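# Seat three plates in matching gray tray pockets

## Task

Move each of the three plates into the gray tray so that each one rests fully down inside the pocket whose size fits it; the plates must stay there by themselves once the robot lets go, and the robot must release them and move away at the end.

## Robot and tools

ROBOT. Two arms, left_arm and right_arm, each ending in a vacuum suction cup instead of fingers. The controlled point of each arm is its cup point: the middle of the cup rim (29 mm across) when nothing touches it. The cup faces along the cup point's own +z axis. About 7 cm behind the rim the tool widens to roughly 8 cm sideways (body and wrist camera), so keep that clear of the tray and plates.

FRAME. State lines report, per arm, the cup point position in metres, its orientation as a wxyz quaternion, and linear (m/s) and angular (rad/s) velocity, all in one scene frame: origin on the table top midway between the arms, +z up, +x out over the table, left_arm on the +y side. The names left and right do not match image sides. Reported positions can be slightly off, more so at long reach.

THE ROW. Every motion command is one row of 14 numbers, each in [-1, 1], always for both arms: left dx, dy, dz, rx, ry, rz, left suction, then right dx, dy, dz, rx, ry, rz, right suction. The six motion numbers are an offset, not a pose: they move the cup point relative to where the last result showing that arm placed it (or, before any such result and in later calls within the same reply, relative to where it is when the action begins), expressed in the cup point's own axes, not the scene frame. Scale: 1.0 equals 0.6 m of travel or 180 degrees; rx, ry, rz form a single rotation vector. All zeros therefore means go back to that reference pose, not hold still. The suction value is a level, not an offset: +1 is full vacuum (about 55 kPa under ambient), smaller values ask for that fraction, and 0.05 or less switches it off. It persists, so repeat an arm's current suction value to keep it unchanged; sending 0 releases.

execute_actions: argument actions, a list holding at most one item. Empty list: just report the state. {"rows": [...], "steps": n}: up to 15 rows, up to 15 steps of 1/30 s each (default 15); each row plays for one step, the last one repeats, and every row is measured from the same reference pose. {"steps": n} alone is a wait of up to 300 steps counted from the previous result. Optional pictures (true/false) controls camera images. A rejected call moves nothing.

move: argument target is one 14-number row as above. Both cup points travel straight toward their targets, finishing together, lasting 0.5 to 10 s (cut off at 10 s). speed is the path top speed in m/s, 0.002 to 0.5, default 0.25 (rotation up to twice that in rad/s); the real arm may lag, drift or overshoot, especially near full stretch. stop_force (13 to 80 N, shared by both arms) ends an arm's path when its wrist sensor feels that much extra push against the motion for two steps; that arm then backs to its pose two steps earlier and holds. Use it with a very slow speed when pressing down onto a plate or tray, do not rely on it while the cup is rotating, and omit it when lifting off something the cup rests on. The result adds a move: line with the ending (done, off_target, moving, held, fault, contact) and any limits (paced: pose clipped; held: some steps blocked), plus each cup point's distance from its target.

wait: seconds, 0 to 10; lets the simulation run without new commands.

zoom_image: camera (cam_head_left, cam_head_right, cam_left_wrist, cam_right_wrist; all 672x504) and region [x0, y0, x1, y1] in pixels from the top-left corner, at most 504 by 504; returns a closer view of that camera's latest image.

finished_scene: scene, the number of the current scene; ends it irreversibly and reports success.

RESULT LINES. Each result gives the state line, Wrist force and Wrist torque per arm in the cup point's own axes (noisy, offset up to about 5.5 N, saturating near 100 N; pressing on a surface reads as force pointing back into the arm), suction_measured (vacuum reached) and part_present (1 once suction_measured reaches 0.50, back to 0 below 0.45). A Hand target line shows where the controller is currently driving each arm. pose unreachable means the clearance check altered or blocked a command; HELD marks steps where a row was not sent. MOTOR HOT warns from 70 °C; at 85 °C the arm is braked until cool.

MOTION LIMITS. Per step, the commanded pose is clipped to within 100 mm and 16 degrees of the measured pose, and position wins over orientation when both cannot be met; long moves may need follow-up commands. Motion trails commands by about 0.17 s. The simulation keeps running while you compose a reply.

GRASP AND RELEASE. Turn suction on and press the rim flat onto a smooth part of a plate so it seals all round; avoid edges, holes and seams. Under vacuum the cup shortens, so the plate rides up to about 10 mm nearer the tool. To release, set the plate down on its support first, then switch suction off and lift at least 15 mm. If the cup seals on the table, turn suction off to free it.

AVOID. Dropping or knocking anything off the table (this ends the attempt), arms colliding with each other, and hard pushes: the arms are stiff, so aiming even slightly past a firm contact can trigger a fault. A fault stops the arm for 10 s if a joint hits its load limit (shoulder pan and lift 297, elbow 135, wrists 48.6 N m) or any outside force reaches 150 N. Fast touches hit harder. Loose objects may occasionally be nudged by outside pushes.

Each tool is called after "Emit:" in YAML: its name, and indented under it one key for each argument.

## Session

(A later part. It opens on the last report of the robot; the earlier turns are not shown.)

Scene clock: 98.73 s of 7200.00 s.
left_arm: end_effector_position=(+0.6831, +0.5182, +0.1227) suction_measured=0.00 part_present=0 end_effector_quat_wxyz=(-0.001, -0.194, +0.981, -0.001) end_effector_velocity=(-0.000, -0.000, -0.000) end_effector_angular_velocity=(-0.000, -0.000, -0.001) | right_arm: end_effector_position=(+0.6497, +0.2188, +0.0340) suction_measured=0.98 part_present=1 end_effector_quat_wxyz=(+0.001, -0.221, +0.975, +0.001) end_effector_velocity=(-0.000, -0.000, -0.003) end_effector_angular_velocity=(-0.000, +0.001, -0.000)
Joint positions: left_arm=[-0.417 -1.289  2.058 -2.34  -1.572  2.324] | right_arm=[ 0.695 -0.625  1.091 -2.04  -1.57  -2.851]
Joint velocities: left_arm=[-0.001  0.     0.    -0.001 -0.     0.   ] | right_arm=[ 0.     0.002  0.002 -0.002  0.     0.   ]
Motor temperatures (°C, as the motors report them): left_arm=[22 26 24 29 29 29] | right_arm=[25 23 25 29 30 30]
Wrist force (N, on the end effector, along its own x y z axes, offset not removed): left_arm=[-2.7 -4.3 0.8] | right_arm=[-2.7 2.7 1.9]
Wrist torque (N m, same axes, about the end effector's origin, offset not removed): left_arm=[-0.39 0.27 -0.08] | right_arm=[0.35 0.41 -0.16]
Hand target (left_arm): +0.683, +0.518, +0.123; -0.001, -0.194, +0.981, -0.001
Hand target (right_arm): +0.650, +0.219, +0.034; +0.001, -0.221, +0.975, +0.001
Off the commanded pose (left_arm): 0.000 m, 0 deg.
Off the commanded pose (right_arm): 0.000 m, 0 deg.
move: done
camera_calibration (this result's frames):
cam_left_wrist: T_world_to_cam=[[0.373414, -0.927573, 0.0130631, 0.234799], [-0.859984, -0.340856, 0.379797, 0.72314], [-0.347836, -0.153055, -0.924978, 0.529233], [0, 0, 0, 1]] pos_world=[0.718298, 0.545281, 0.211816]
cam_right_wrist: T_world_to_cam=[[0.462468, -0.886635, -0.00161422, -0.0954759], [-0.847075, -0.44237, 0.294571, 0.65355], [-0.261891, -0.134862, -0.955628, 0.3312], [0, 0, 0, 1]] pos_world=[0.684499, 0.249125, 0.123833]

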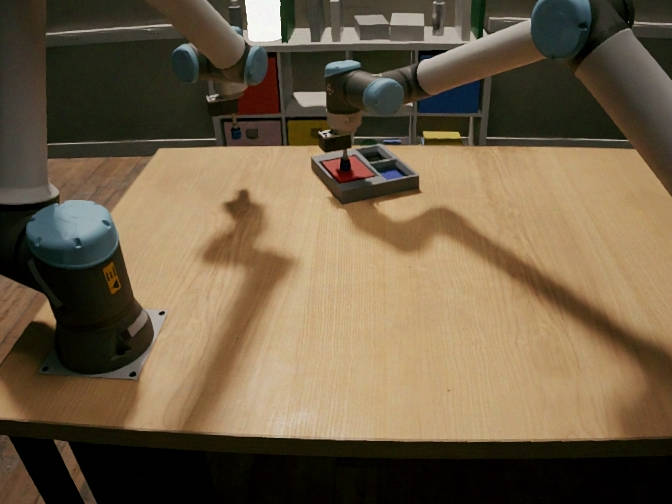

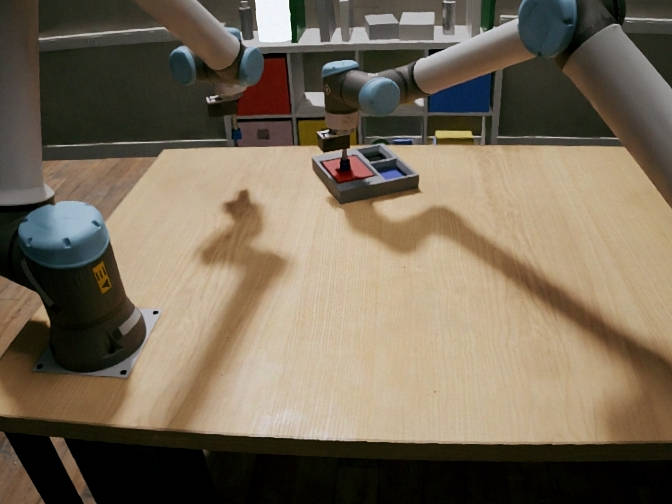

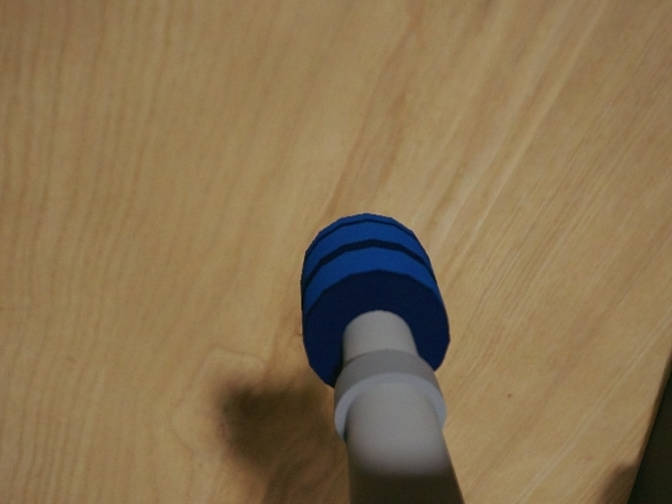

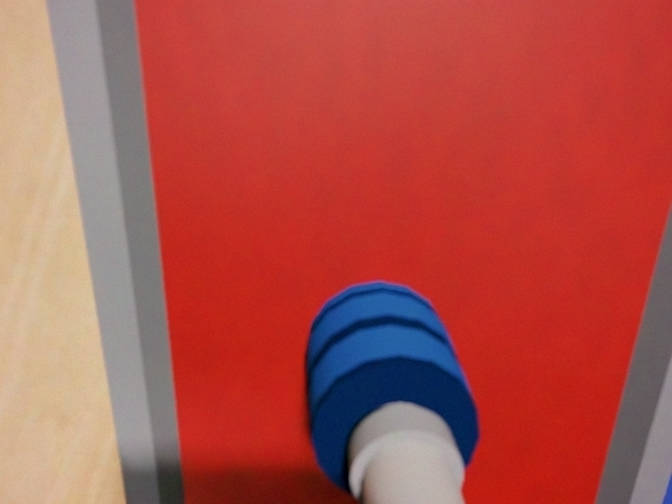

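Emit:
move:
  target: [0,0,0,0,0,0,0,0,-0.002,0.003,0,0,0.003,1]
  speed: 0.02

Emit:
move:
  target: [0,0,0,0,0,0,0,0,0,0.035,0,0,0,1]
  speed: 0.02
  stop_force: 22

Scene clock: 102.97 s of 7200.00 s.
left_arm: end_effector_position=(+0.6831, +0.5182, +0.1227) suction_measured=0.00 part_present=0 end_effector_quat_wxyz=(-0.001, -0.194, +0.981, -0.001) end_effector_velocity=(+0.000, +0.000, +0.000) end_effector_angular_velocity=(-0.000, -0.001, +0.001) | right_arm: end_effector_position=(+0.6502, +0.2177, +0.0323) suction_measured=0.98 part_present=1 end_effector_quat_wxyz=(+0.001, -0.216, +0.976, +0.001) end_effector_velocity=(-0.000, -0.001, -0.002) end_effector_angular_velocity=(-0.001, +0.000, -0.004)
Joint positions: left_arm=[-0.417 -1.289  2.058 -2.34  -1.572  2.324] | right_arm=[ 0.694 -0.625  1.093 -2.043 -1.57  -2.843]
Joint velocities: left_arm=[ 0.001 -0.     0.    -0.001  0.     0.   ] | right_arm=[-0.     0.     0.003 -0.002 -0.001  0.003]
Motor temperatures (°C, as the motors report them): left_arm=[22 26 24 29 29 29] | right_arm=[25 23 25 29 30 30]
Wrist force (N, on the end effector, along its own x y z axes, offset not removed): left_arm=[-2.5 -5.9 1.2] | right_arm=[-6.9 2.0 0.5]
Wrist torque (N m, same axes, about the end effector's origin, offset not removed): left_arm=[-0.76 0.32 -0.15] | right_arm=[0.04 0.72 -0.09]
Hand target (left_arm): +0.683, +0.518, +0.123; -0.001, -0.194, +0.981, -0.001
Hand target (right_arm): +0.650, +0.218, +0.032; +0.001, -0.216, +0.976, +0.001
Off the commanded pose (left_arm): 0.000 m, 0 deg.
Off the commanded pose (right_arm): 0.000 m, 0 deg.
move: done
camera_calibration (this result's frames):
cam_left_wrist: T_world_to_cam=[[0.373414, -0.927573, 0.013063, 0.234799], [-0.859984, -0.340856, 0.379797, 0.72314], [-0.347836, -0.153055, -0.924978, 0.529233], [0, 0, 0, 1]] pos_world=[0.718298, 0.545281, 0.211816]
cam_right_wrist: T_world_to_cam=[[0.454477, -0.890757, -0.00164422, -0.0905279], [-0.851013, -0.434743, 0.294576, 0.654924], [-0.26311, -0.132479, -0.955627, 0.329821], [0, 0, 0, 1]] pos_world=[0.685271, 0.24778, 0.122113]

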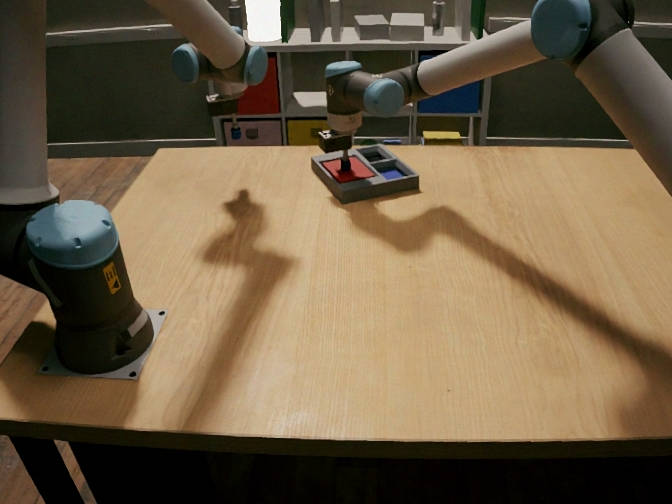

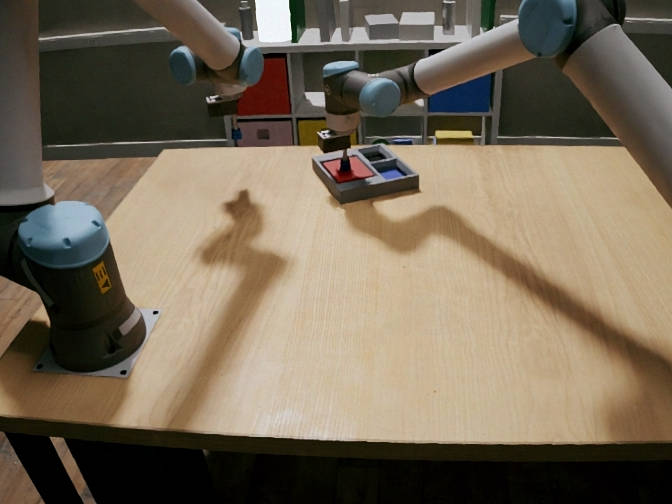

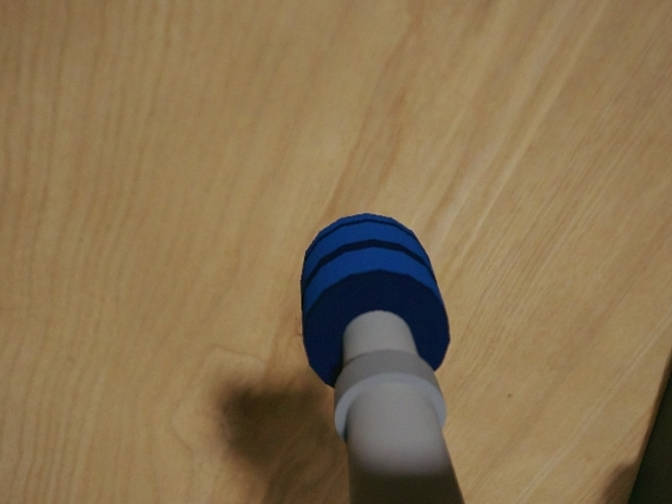

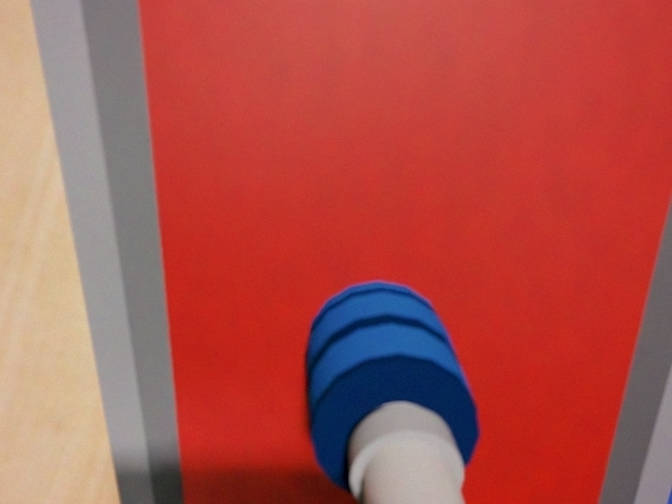

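Scene clock: 104.00 s of 7200.00 s.
left_arm: end_effector_position=(+0.6831, +0.5182, +0.1227) suction_measured=0.00 part_present=0 end_effector_quat_wxyz=(-0.001, -0.194, +0.981, -0.001) end_effector_velocity=(-0.000, -0.000, -0.000) end_effector_angular_velocity=(+0.000, +0.001, -0.001) | right_arm: end_effector_position=(+0.6502, +0.2177, +0.0193) suction_measured=0.99 part_present=1 end_effector_quat_wxyz=(+0.001, -0.216, +0.976, +0.002) end_effector_velocity=(-0.001, -0.001, +0.003) end_effector_angular_velocity=(-0.003, +0.003, -0.001)
Joint positions: left_arm=[-0.417 -1.289  2.058 -2.34  -1.572  2.324] | right_arm=[ 0.694 -0.614  1.097 -2.058 -1.57  -2.843]
Joint velocities: left_arm=[-0.001  0.     0.     0.001 -0.     0.   ] | right_arm=[-0.    -0.004 -0.001  0.009 -0.     0.001]
Motor temperatures (°C, as the motors report them): left_arm=[22 26 24 29 29 29] | right_arm=[25 23 25 29 30 30]
Wrist force (N, on the end effector, along its own x y z axes, offset not removed): left_arm=[-2.7 -4.1 -2.7] | right_arm=[-9.1 -4.6 -27.1]
Wrist torque (N m, same axes, about the end effector's origin, offset not removed): left_arm=[-0.39 0.21 0.01] | right_arm=[-0.11 0.85 -0.24]
Hand target (left_arm): +0.683, +0.518, +0.123; -0.001, -0.194, +0.981, -0.001
Hand target (right_arm): +0.650, +0.218, +0.020; +0.001, -0.216, +0.976, +0.002
Off the commanded pose (left_arm): 0.000 m, 0 deg.
Off the commanded pose (right_arm): 0.008 m, 0 deg.
move: contact (right_arm)
camera_calibration (this result's frames):
cam_left_wrist: T_world_to_cam=[[0.373414, -0.927573, 0.0130631, 0.234799], [-0.859984, -0.340856, 0.379797, 0.72314], [-0.347836, -0.153055, -0.924978, 0.529233], [0, 0, 0, 1]] pos_world=[0.718298, 0.545281, 0.211816]
cam_right_wrist: T_world_to_cam=[[0.454454, -0.890769, -0.00166442, -0.0905606], [-0.851042, -0.434736, 0.294504, 0.658805], [-0.263058, -0.132422, -0.955649, 0.317343], [0, 0, 0, 1]] pos_world=[0.685306, 0.247761, 0.109098]

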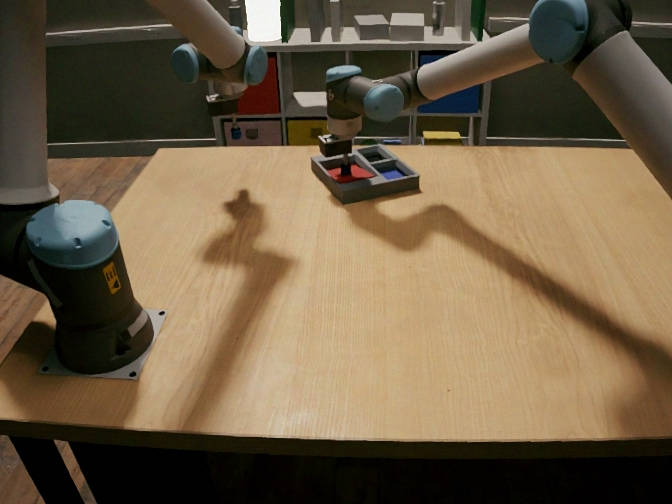

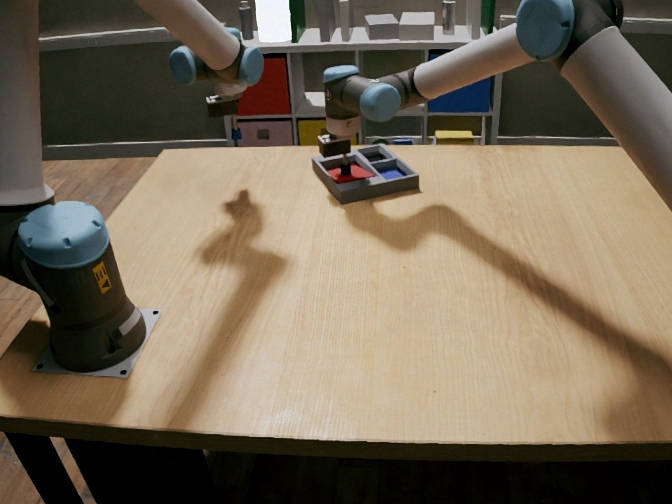

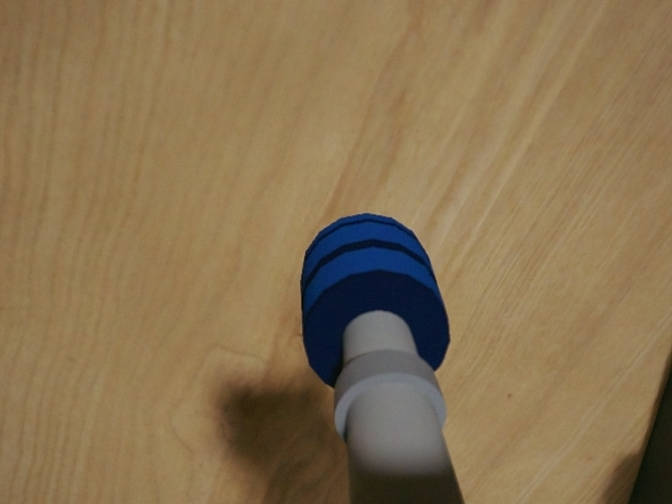

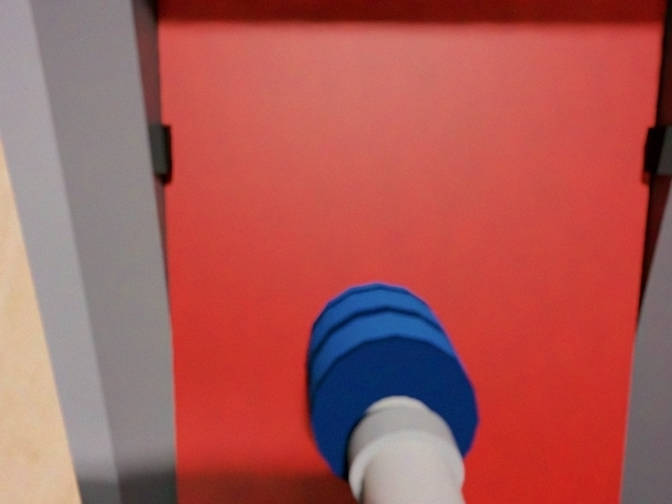

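Emit:
move:
  target: [0,0,0,0,0,0,0,-0.007,0,-0.02,0,0,0,1]
  speed: 0.02

Emit:
zoom_image:
  camera: "cam_head_left"
  region: [300,135,400,205]

Scene clock: 106.97 s of 7200.00 s.
left_arm: end_effector_position=(+0.6831, +0.5182, +0.1227) suction_measured=0.00 part_present=0 end_effector_quat_wxyz=(-0.001, -0.194, +0.981, -0.001) end_effector_velocity=(+0.000, -0.000, +0.001) end_effector_angular_velocity=(-0.001, -0.002, +0.000) | right_arm: end_effector_position=(+0.6539, +0.2194, +0.0311) suction_measured=1.00 part_present=1 end_effector_quat_wxyz=(+0.001, -0.216, +0.976, +0.002) end_effector_velocity=(+0.001, +0.001, +0.003) end_effector_angular_velocity=(+0.000, -0.001, +0.000)
Joint positions: left_arm=[-0.417 -1.289  2.058 -2.34  -1.572  2.324] | right_arm=[ 0.692 -0.617  1.081 -2.039 -1.57  -2.845]
Joint velocities: left_arm=[ 0.    -0.001  0.    -0.001  0.    -0.   ] | right_arm=[-0.    -0.001 -0.004  0.003 -0.001 -0.   ]
Motor temperatures (°C, as the motors report them): left_arm=[22 26 24 29 29 29] | right_arm=[25 23 25 29 30 30]
Wrist force (N, on the end effector, along its own x y z axes, offset not removed): left_arm=[-3.4 -4.4 -2.6] | right_arm=[0.6 0.5 2.2]
Wrist torque (N m, same axes, about the end effector's origin, offset not removed): left_arm=[-0.43 0.40 0.06] | right_arm=[0.18 0.51 -0.24]
Hand target (left_arm): +0.683, +0.518, +0.123; -0.001, -0.194, +0.981, -0.001
Hand target (right_arm): +0.654, +0.219, +0.031; +0.001, -0.216, +0.976, +0.001
Off the commanded pose (left_arm): 0.000 m, 0 deg.
Off the commanded pose (right_arm): 0.000 m, 0 deg.
move: done
camera_calibration (this result's frames):
cam_left_wrist: T_world_to_cam=[[0.373414, -0.927573, 0.0130631, 0.234799], [-0.859984, -0.340856, 0.379797, 0.72314], [-0.347836, -0.153055, -0.924978, 0.529233], [0, 0, 0, 1]] pos_world=[0.718298, 0.545281, 0.211816]
cam_right_wrist: T_world_to_cam=[[0.454457, -0.890767, -0.00166584, -0.0906978], [-0.851046, -0.434742, 0.294483, 0.659244], [-0.26304, -0.132412, -0.955655, 0.329803], [0, 0, 0, 1]] pos_world=[0.689016, 0.249481, 0.12089]

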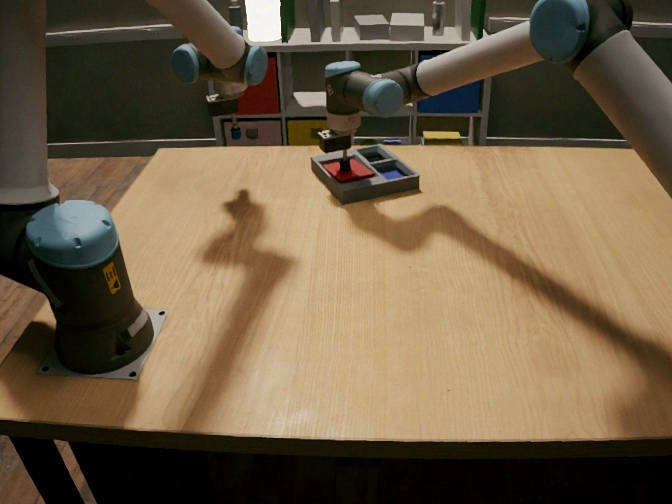

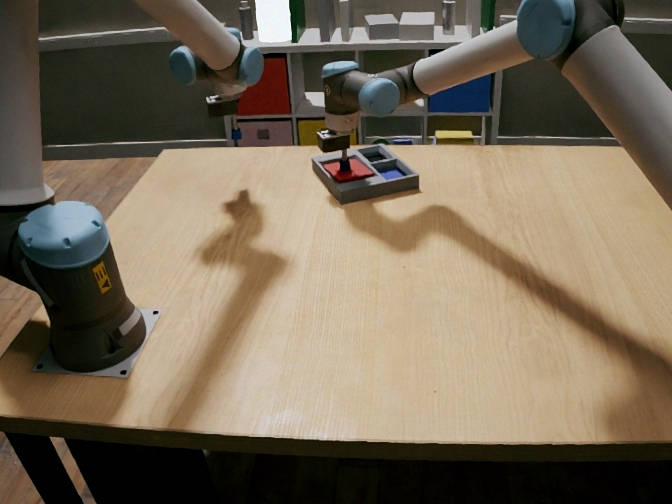

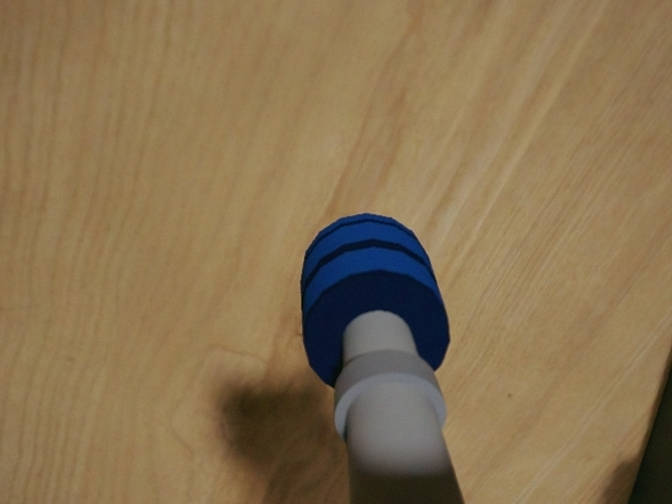

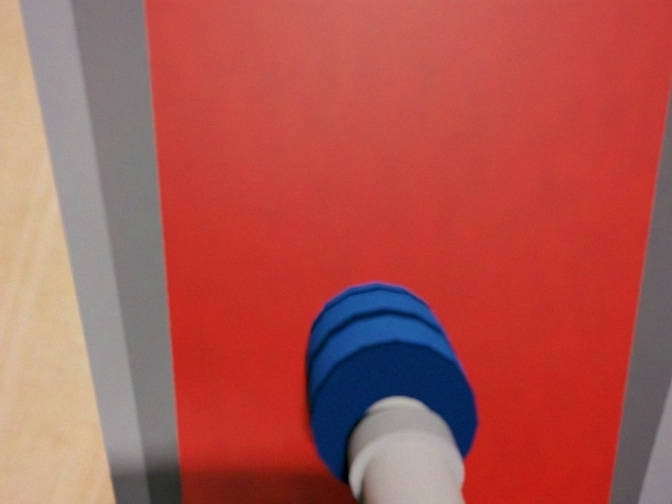

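Region (300, 135, 400, 205) of cam_head_left's 672x504 image, scaled by 5.040, with more detail than that image has; it fills the top 353 rows of this view, and the rest is white.

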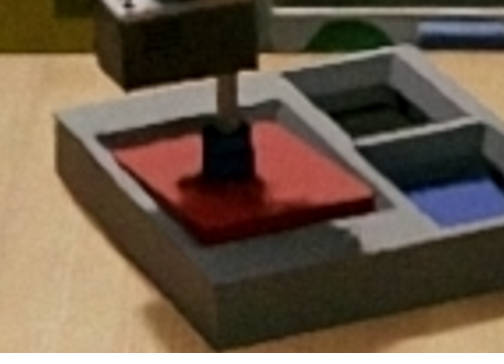

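Emit:
move:
  target: [0,0,0,0,0,0,0,-0.008,0,-0.008,0,0,0,1]
  speed: 0.02

Emit:
zoom_image:
  camera: "cam_head_left"
  region: [300,135,400,205]

Scene clock: 110.57 s of 7200.00 s.
left_arm: end_effector_position=(+0.6831, +0.5182, +0.1227) suction_measured=0.00 part_present=0 end_effector_quat_wxyz=(-0.001, -0.194, +0.981, -0.001) end_effector_velocity=(+0.000, -0.000, -0.000) end_effector_angular_velocity=(-0.000, -0.001, -0.001) | right_arm: end_effector_position=(+0.6581, +0.2214, +0.0357) suction_measured=0.99 part_present=1 end_effector_quat_wxyz=(+0.001, -0.216, +0.976, +0.002) end_effector_velocity=(+0.002, +0.001, +0.002) end_effector_angular_velocity=(-0.000, -0.000, -0.000)
Joint positions: left_arm=[-0.417 -1.289  2.058 -2.34  -1.572  2.324] | right_arm=[ 0.691 -0.614  1.066 -2.027 -1.57  -2.846]
Joint velocities: left_arm=[-0.     0.001 -0.    -0.001  0.     0.001] | right_arm=[-0.     0.002 -0.008  0.006 -0.    -0.   ]
Motor temperatures (°C, as the motors report them): left_arm=[22 26 24 29 29 29] | right_arm=[25 23 25 29 30 30]
Wrist force (N, on the end effector, along its own x y z axes, offset not removed): left_arm=[-3.5 -3.2 0.9] | right_arm=[0.3 1.7 -1.5]
Wrist torque (N m, same axes, about the end effector's origin, offset not removed): left_arm=[-0.29 0.23 -0.02] | right_arm=[0.23 0.50 -0.15]
Hand target (left_arm): +0.683, +0.518, +0.123; -0.001, -0.194, +0.981, -0.001
Hand target (right_arm): +0.658, +0.221, +0.036; +0.001, -0.216, +0.976, +0.002
Off the commanded pose (left_arm): 0.000 m, 0 deg.
Off the commanded pose (right_arm): 0.000 m, 0 deg.
move: done
camera_calibration (this result's frames):
cam_left_wrist: T_world_to_cam=[[0.373414, -0.927573, 0.0130632, 0.234799], [-0.859984, -0.340856, 0.379797, 0.72314], [-0.347836, -0.153055, -0.924978, 0.529233], [0, 0, 0, 1]] pos_world=[0.718298, 0.545281, 0.211816]
cam_right_wrist: T_world_to_cam=[[0.454459, -0.890766, -0.00167405, -0.0908643], [-0.851056, -0.434753, 0.294437, 0.662253], [-0.263002, -0.132385, -0.955669, 0.335543], [0, 0, 0, 1]] pos_world=[0.693157, 0.251398, 0.125524]

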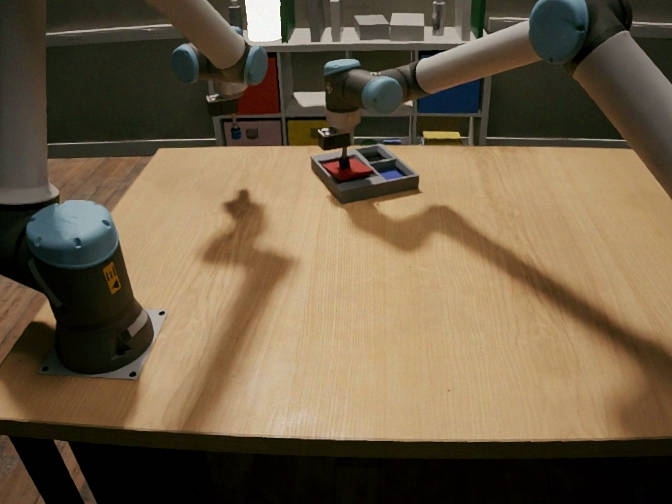

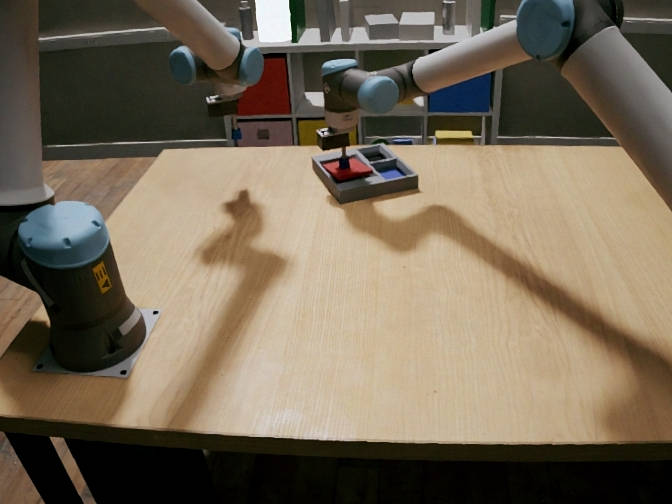

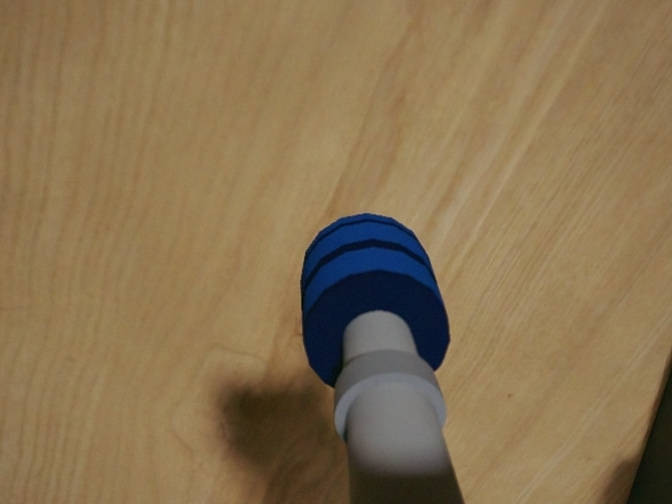

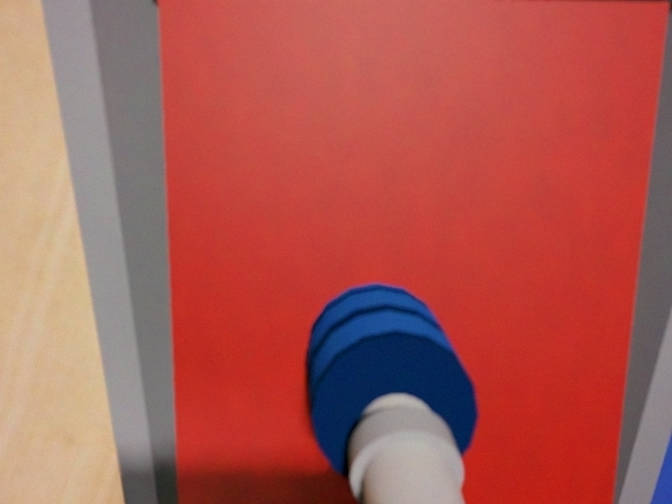

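Region (300, 135, 400, 205) of cam_head_left's 672x504 image, scaled by 5.040, with more detail than that image has; it fills the top 353 rows of this view, and the rest is white.

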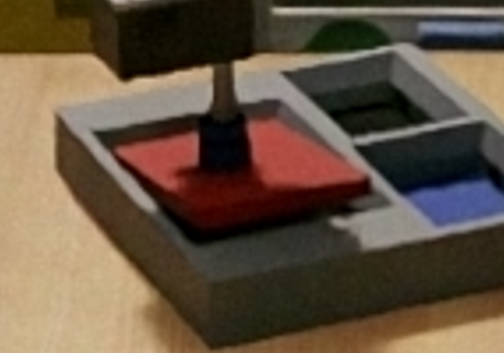

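Emit:
move:
  target: [0,0,0,0,0,0,0,0.005,0,0.04,0,0,0,1]
  speed: 0.015
  stop_force: 22

Emit:
zoom_image:
  camera: "cam_head_left"
  region: [300,135,400,205]

Scene clock: 114.67 s of 7200.00 s.
left_arm: end_effector_position=(+0.6831, +0.5182, +0.1227) suction_measured=0.00 part_present=0 end_effector_quat_wxyz=(-0.001, -0.194, +0.981, -0.001) end_effector_velocity=(+0.000, -0.001, +0.000) end_effector_angular_velocity=(-0.001, +0.000, -0.001) | right_arm: end_effector_position=(+0.6554, +0.2201, +0.0120) suction_measured=0.96 part_present=1 end_effector_quat_wxyz=(+0.001, -0.216, +0.976, +0.002) end_effector_velocity=(-0.000, +0.000, -0.002) end_effector_angular_velocity=(+0.001, +0.000, +0.001)
Joint positions: left_arm=[-0.417 -1.289  2.058 -2.34  -1.572  2.324] | right_arm=[ 0.692 -0.599  1.082 -2.058 -1.57  -2.845]
Joint velocities: left_arm=[-0.     0.    -0.     0.    -0.001  0.   ] | right_arm=[ 0.     0.002  0.001 -0.003  0.001 -0.001]
Motor temperatures (°C, as the motors report them): left_arm=[22 26 24 29 29 29] | right_arm=[25 23 25 29 30 30]
Wrist force (N, on the end effector, along its own x y z axes, offset not removed): left_arm=[-3.9 -0.4 -2.5] | right_arm=[-7.1 1.3 -4.3]
Wrist torque (N m, same axes, about the end effector's origin, offset not removed): left_arm=[0.11 0.24 -0.07] | right_arm=[0.26 0.58 -0.18]
Hand target (left_arm): +0.683, +0.518, +0.123; -0.001, -0.194, +0.981, -0.001
Hand target (right_arm): +0.655, +0.220, +0.012; +0.001, -0.216, +0.976, +0.002
Off the commanded pose (left_arm): 0.000 m, 0 deg.
Off the commanded pose (right_arm): 0.000 m, 0 deg.
move: done
camera_calibration (this result's frames):
cam_left_wrist: T_world_to_cam=[[0.373414, -0.927573, 0.0130631, 0.234799], [-0.859984, -0.340856, 0.379797, 0.72314], [-0.347836, -0.153055, -0.924978, 0.529233], [0, 0, 0, 1]] pos_world=[0.718298, 0.545281, 0.211816]
cam_right_wrist: T_world_to_cam=[[0.454453, -0.890769, -0.00168971, -0.0907858], [-0.851069, -0.434758, 0.294392, 0.666473], [-0.26297, -0.132349, -0.955683, 0.311996], [0, 0, 0, 1]] pos_world=[0.690519, 0.250178, 0.101811]

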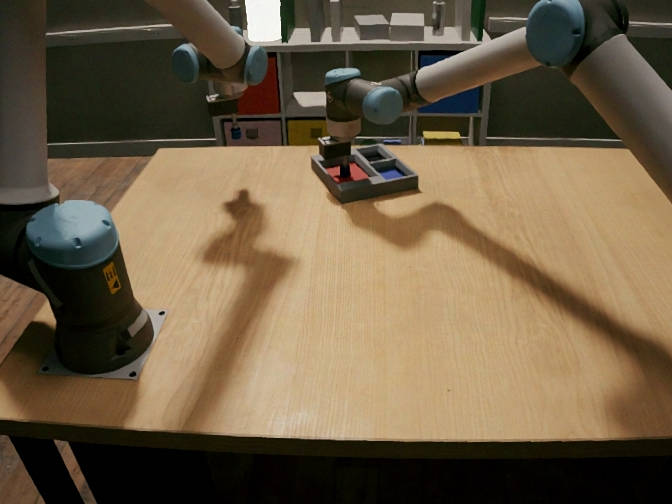

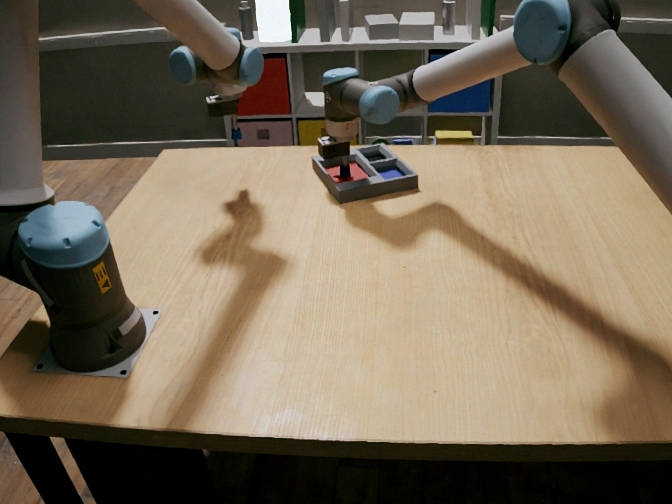

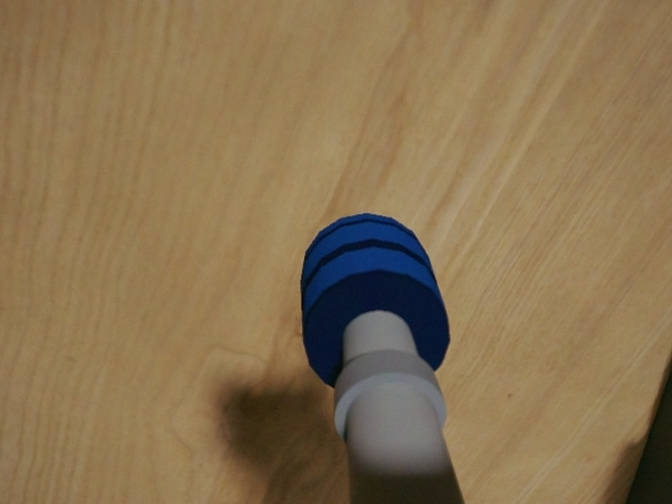

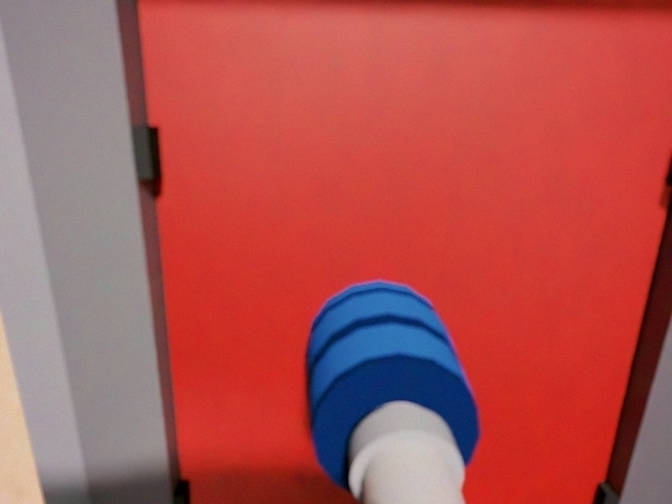

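Region (300, 135, 400, 205) of cam_head_left's 672x504 image, scaled by 5.040, with more detail than that image has; it fills the top 353 rows of this view, and the rest is white.

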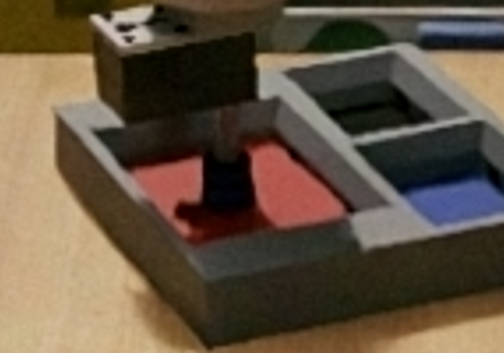

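Emit:
move:
  target: [0,0,0,0,0,0,0,0,0,0.02,0,0,0,1]
  speed: 0.005
  stop_force: 18

Emit:
execute_actions:
  actions:
    - {"rows":[[0,0,0,0,0,0,0,0,0,-0.001,0,0,0,0]],"steps":8}
  pictures: false

Emit:
move:
  target: [0,0,0,0,0,0,0,0,0,-0.22,0,0,0,0]
  speed: 0.15

Scene clock: 118.37 s of 7200.00 s.
left_arm: end_effector_position=(+0.6831, +0.5182, +0.1227) suction_measured=0.00 part_present=0 end_effector_quat_wxyz=(-0.001, -0.194, +0.981, -0.001) end_effector_velocity=(-0.001, +0.001, -0.000) end_effector_angular_velocity=(+0.001, +0.004, +0.001) | right_arm: end_effector_position=(+0.6555, +0.2202, +0.0062) suction_measured=0.98 part_present=1 end_effector_quat_wxyz=(+0.002, -0.216, +0.976, +0.002) end_effector_velocity=(-0.000, -0.000, +0.001) end_effector_angular_velocity=(-0.001, +0.001, -0.000)
Joint positions: left_arm=[-0.417 -1.289  2.058 -2.34  -1.572  2.324] | right_arm=[ 0.692 -0.594  1.083 -2.065 -1.57  -2.845]
Joint velocities: left_arm=[ 0.001 -0.    -0.     0.004 -0.001 -0.   ] | right_arm=[-0.    -0.001 -0.     0.003 -0.001  0.   ]
Motor temperatures (°C, as the motors report them): left_arm=[22 26 24 29 29 29] | right_arm=[25 23 25 29 30 30]
Wrist force (N, on the end effector, along its own x y z axes, offset not removed): left_arm=[-3.7 -4.0 0.5] | right_arm=[12.6 -5.6 -34.0]
Wrist torque (N m, same axes, about the end effector's origin, offset not removed): left_arm=[-0.25 0.36 -0.18] | right_arm=[0.05 0.09 -0.17]
Hand target (left_arm): +0.683, +0.518, +0.123; -0.001, -0.194, +0.981, -0.001
Hand target (right_arm): +0.655, +0.220, +0.006; +0.001, -0.216, +0.976, +0.002
Off the commanded pose (left_arm): 0.000 m, 0 deg.
Off the commanded pose (right_arm): 0.006 m, 0 deg.
move: contact (right_arm)
camera_calibration (this result's frames):
cam_left_wrist: T_world_to_cam=[[0.373414, -0.927573, 0.013063, 0.234799], [-0.859984, -0.340856, 0.379797, 0.72314], [-0.347837, -0.153055, -0.924978, 0.529233], [0, 0, 0, 1]] pos_world=[0.718298, 0.545281, 0.211816]
cam_right_wrist: T_world_to_cam=[[0.454468, -0.890761, -0.00176058, -0.090761], [-0.851122, -0.434826, 0.294138, 0.668292], [-0.262773, -0.132178, -0.955761, 0.306282], [0, 0, 0, 1]] pos_world=[0.690529, 0.250228, 0.0960023]

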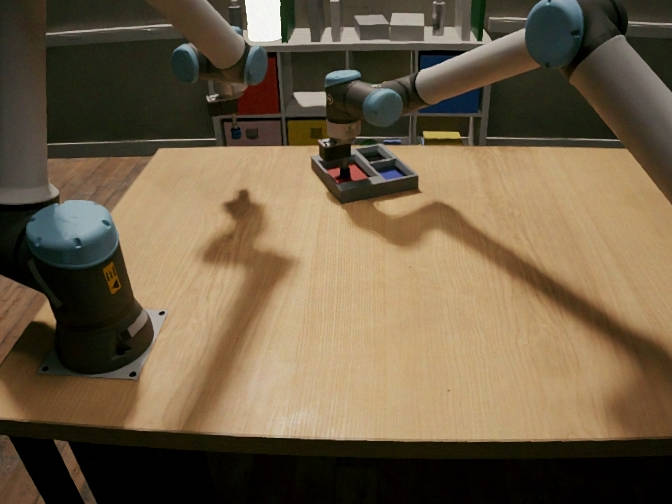

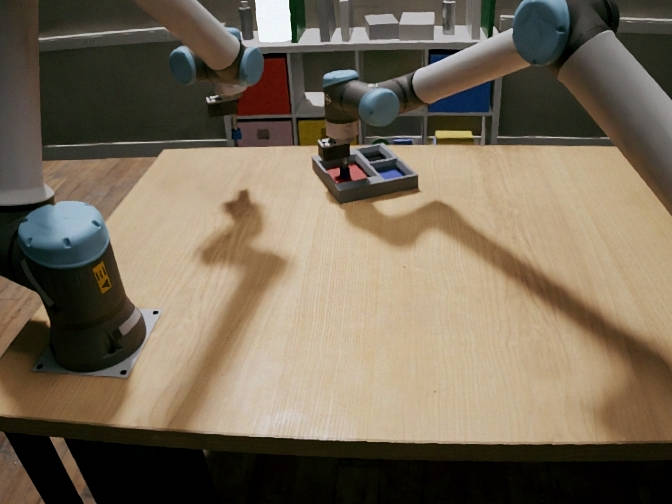

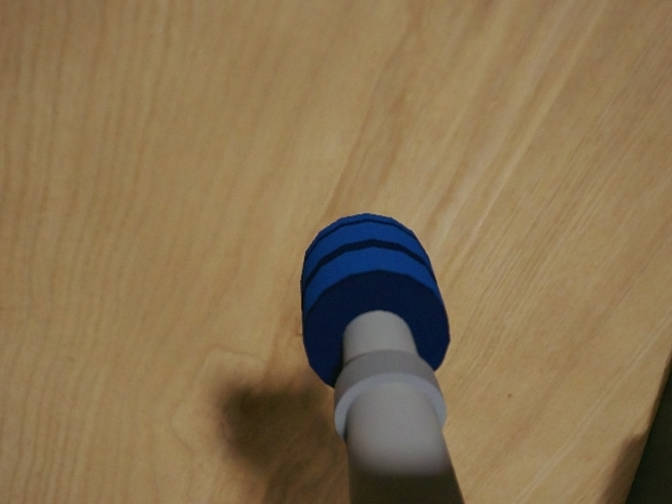

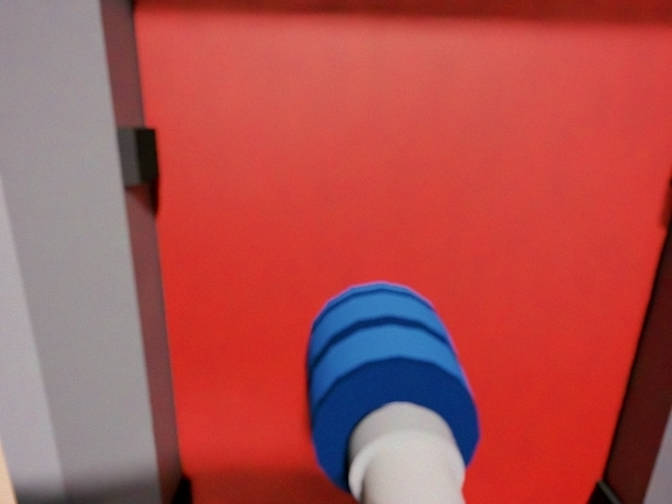

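Scene clock: 118.63 s of 7200.00 s.
left_arm: end_effector_position=(+0.6831, +0.5182, +0.1227) suction_measured=0.00 part_present=0 end_effector_quat_wxyz=(-0.001, -0.194, +0.981, -0.001) end_effector_velocity=(+0.000, +0.000, +0.000) end_effector_angular_velocity=(-0.000, -0.000, +0.000) | right_arm: end_effector_position=(+0.6554, +0.2202, +0.0065) suction_measured=0.00 part_present=0 end_effector_quat_wxyz=(+0.001, -0.216, +0.976, +0.002) end_effector_velocity=(+0.000, +0.000, +0.001) end_effector_angular_velocity=(+0.001, +0.000, -0.000)
Joint positions: left_arm=[-0.417 -1.289  2.058 -2.34  -1.572  2.324] | right_arm=[ 0.692 -0.594  1.083 -2.064 -1.57  -2.845]
Joint velocities: left_arm=[ 0.001 -0.001  0.     0.    -0.     0.   ] | right_arm=[ 0.    -0.001 -0.001  0.001  0.     0.   ]
Motor temperatures (°C, as the motors report them): left_arm=[22 26 24 29 29 29] | right_arm=[25 23 25 29 30 30]
Wrist force (N, on the end effector, along its own x y z axes, offset not removed): left_arm=[-3.0 -0.6 2.3] | right_arm=[6.5 -4.7 -28.0]
Wrist torque (N m, same axes, about the end effector's origin, offset not removed): left_arm=[0.00 0.36 -0.02] | right_arm=[-0.12 0.05 -0.12]
Hand target (left_arm): +0.683, +0.518, +0.123; -0.001, -0.194, +0.981, -0.001
Hand target (right_arm): +0.655, +0.220, +0.007; +0.002, -0.216, +0.976, +0.002
Off the commanded pose (left_arm): 0.000 m, 0 deg.
Off the commanded pose (right_arm): 0.000 m, 0 deg.
Steps of this call (steps 1 to 8: all 8 steps of this action). Readings (end_effector_position | what the end effector reports):
1: left_arm (+0.6831, +0.5182, +0.1227) | right_arm (+0.6554, +0.2202, +0.0062) | left_arm suction_measured=0.00 part_present=0 | right_arm suction_measured=0.16 part_present=0
2: left_arm (+0.6831, +0.5182, +0.1227) | right_arm (+0.6554, +0.2202, +0.0063) | left_arm suction_measured=0.00 part_present=0 | right_arm suction_measured=0.00 part_present=0
4: left_arm (+0.6831, +0.5182, +0.1227) | right_arm (+0.6554, +0.2202, +0.0064) | left_arm suction_measured=0.00 part_present=0 | right_arm suction_measured=0.00 part_present=0
8: the state above

Scene clock: 120.30 s of 7200.00 s.
left_arm: end_effector_position=(+0.6831, +0.5182, +0.1227) suction_measured=0.00 part_present=0 end_effector_quat_wxyz=(-0.001, -0.194, +0.981, -0.001) end_effector_velocity=(+0.000, -0.000, -0.000) end_effector_angular_velocity=(+0.000, +0.000, -0.000) | right_arm: end_effector_position=(+0.6552, +0.2200, +0.1384) suction_measured=0.00 part_present=0 end_effector_quat_wxyz=(+0.001, -0.216, +0.976, +0.002) end_effector_velocity=(-0.000, +0.000, +0.003) end_effector_angular_velocity=(+0.001, +0.000, -0.000)
Joint positions: left_arm=[-0.417 -1.289  2.058 -2.34  -1.572  2.324] | right_arm=[ 0.692 -0.693  1.023 -1.905 -1.57  -2.845]
Joint velocities: left_arm=[-0.  0. -0. -0.  0.  0.] | right_arm=[ 0.    -0.001 -0.002  0.004  0.001  0.   ]
Motor temperatures (°C, as the motors report them): left_arm=[22 26 24 29 29 29] | right_arm=[25 23 25 29 30 30]
Wrist force (N, on the end effector, along its own x y z axes, offset not removed): left_arm=[-1.4 0.7 -0.1] | right_arm=[-1.8 2.1 1.5]
Wrist torque (N m, same axes, about the end effector's origin, offset not removed): left_arm=[0.33 -0.10 -0.15] | right_arm=[0.26 0.42 -0.16]
Hand target (left_arm): +0.683, +0.518, +0.123; -0.001, -0.194, +0.981, -0.001
Hand target (right_arm): +0.655, +0.220, +0.139; +0.001, -0.216, +0.976, +0.002
Off the commanded pose (left_arm): 0.000 m, 0 deg.
Off the commanded pose (right_arm): 0.000 m, 0 deg.
move: done
camera_calibration (this result's frames):
cam_left_wrist: T_world_to_cam=[[0.373414, -0.927573, 0.013063, 0.234799], [-0.859984, -0.340856, 0.379797, 0.72314], [-0.347837, -0.153055, -0.924978, 0.529233], [0, 0, 0, 1]] pos_world=[0.718298, 0.545281, 0.211816]
cam_right_wrist: T_world_to_cam=[[0.454463, -0.890764, -0.0017273, -0.090546], [-0.851096, -0.434795, 0.294259, 0.629046], [-0.262866, -0.132259, -0.955724, 0.43268], [0, 0, 0, 1]] pos_world=[0.690265, 0.250077, 0.228265]

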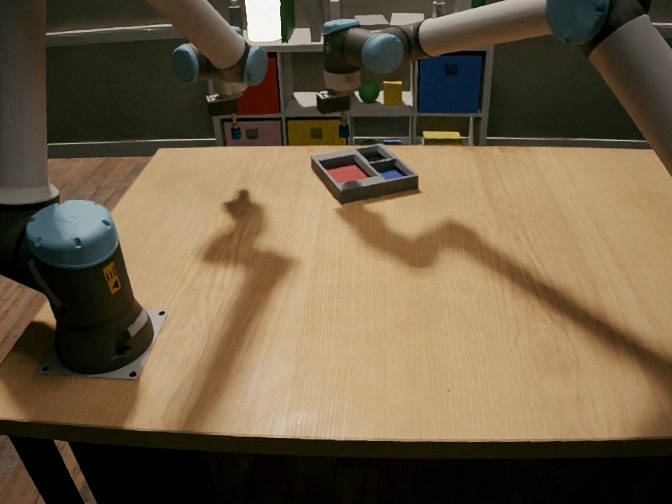

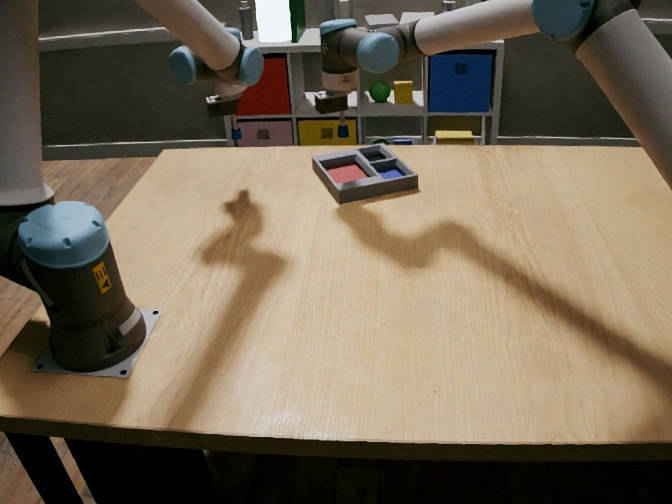

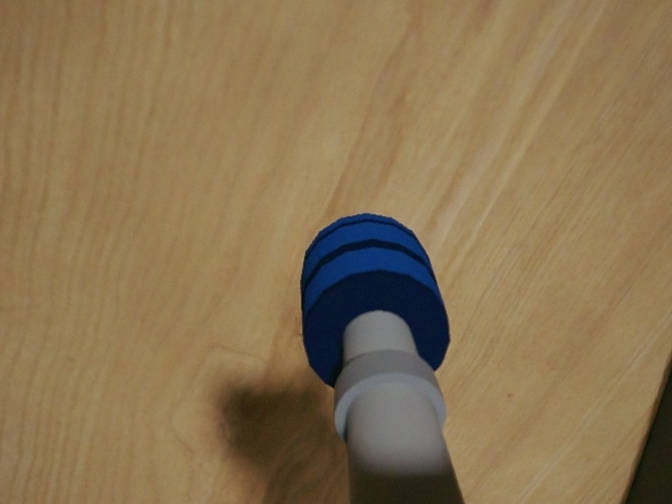

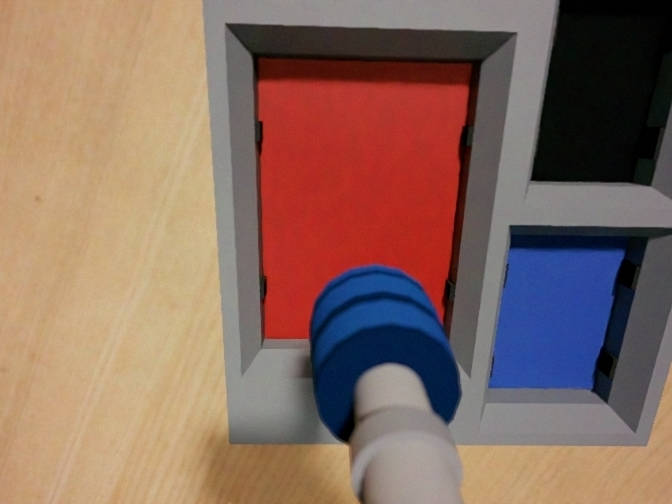

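Emit:
finished_scene:
  scene: 2

The scene is finished: the task was done.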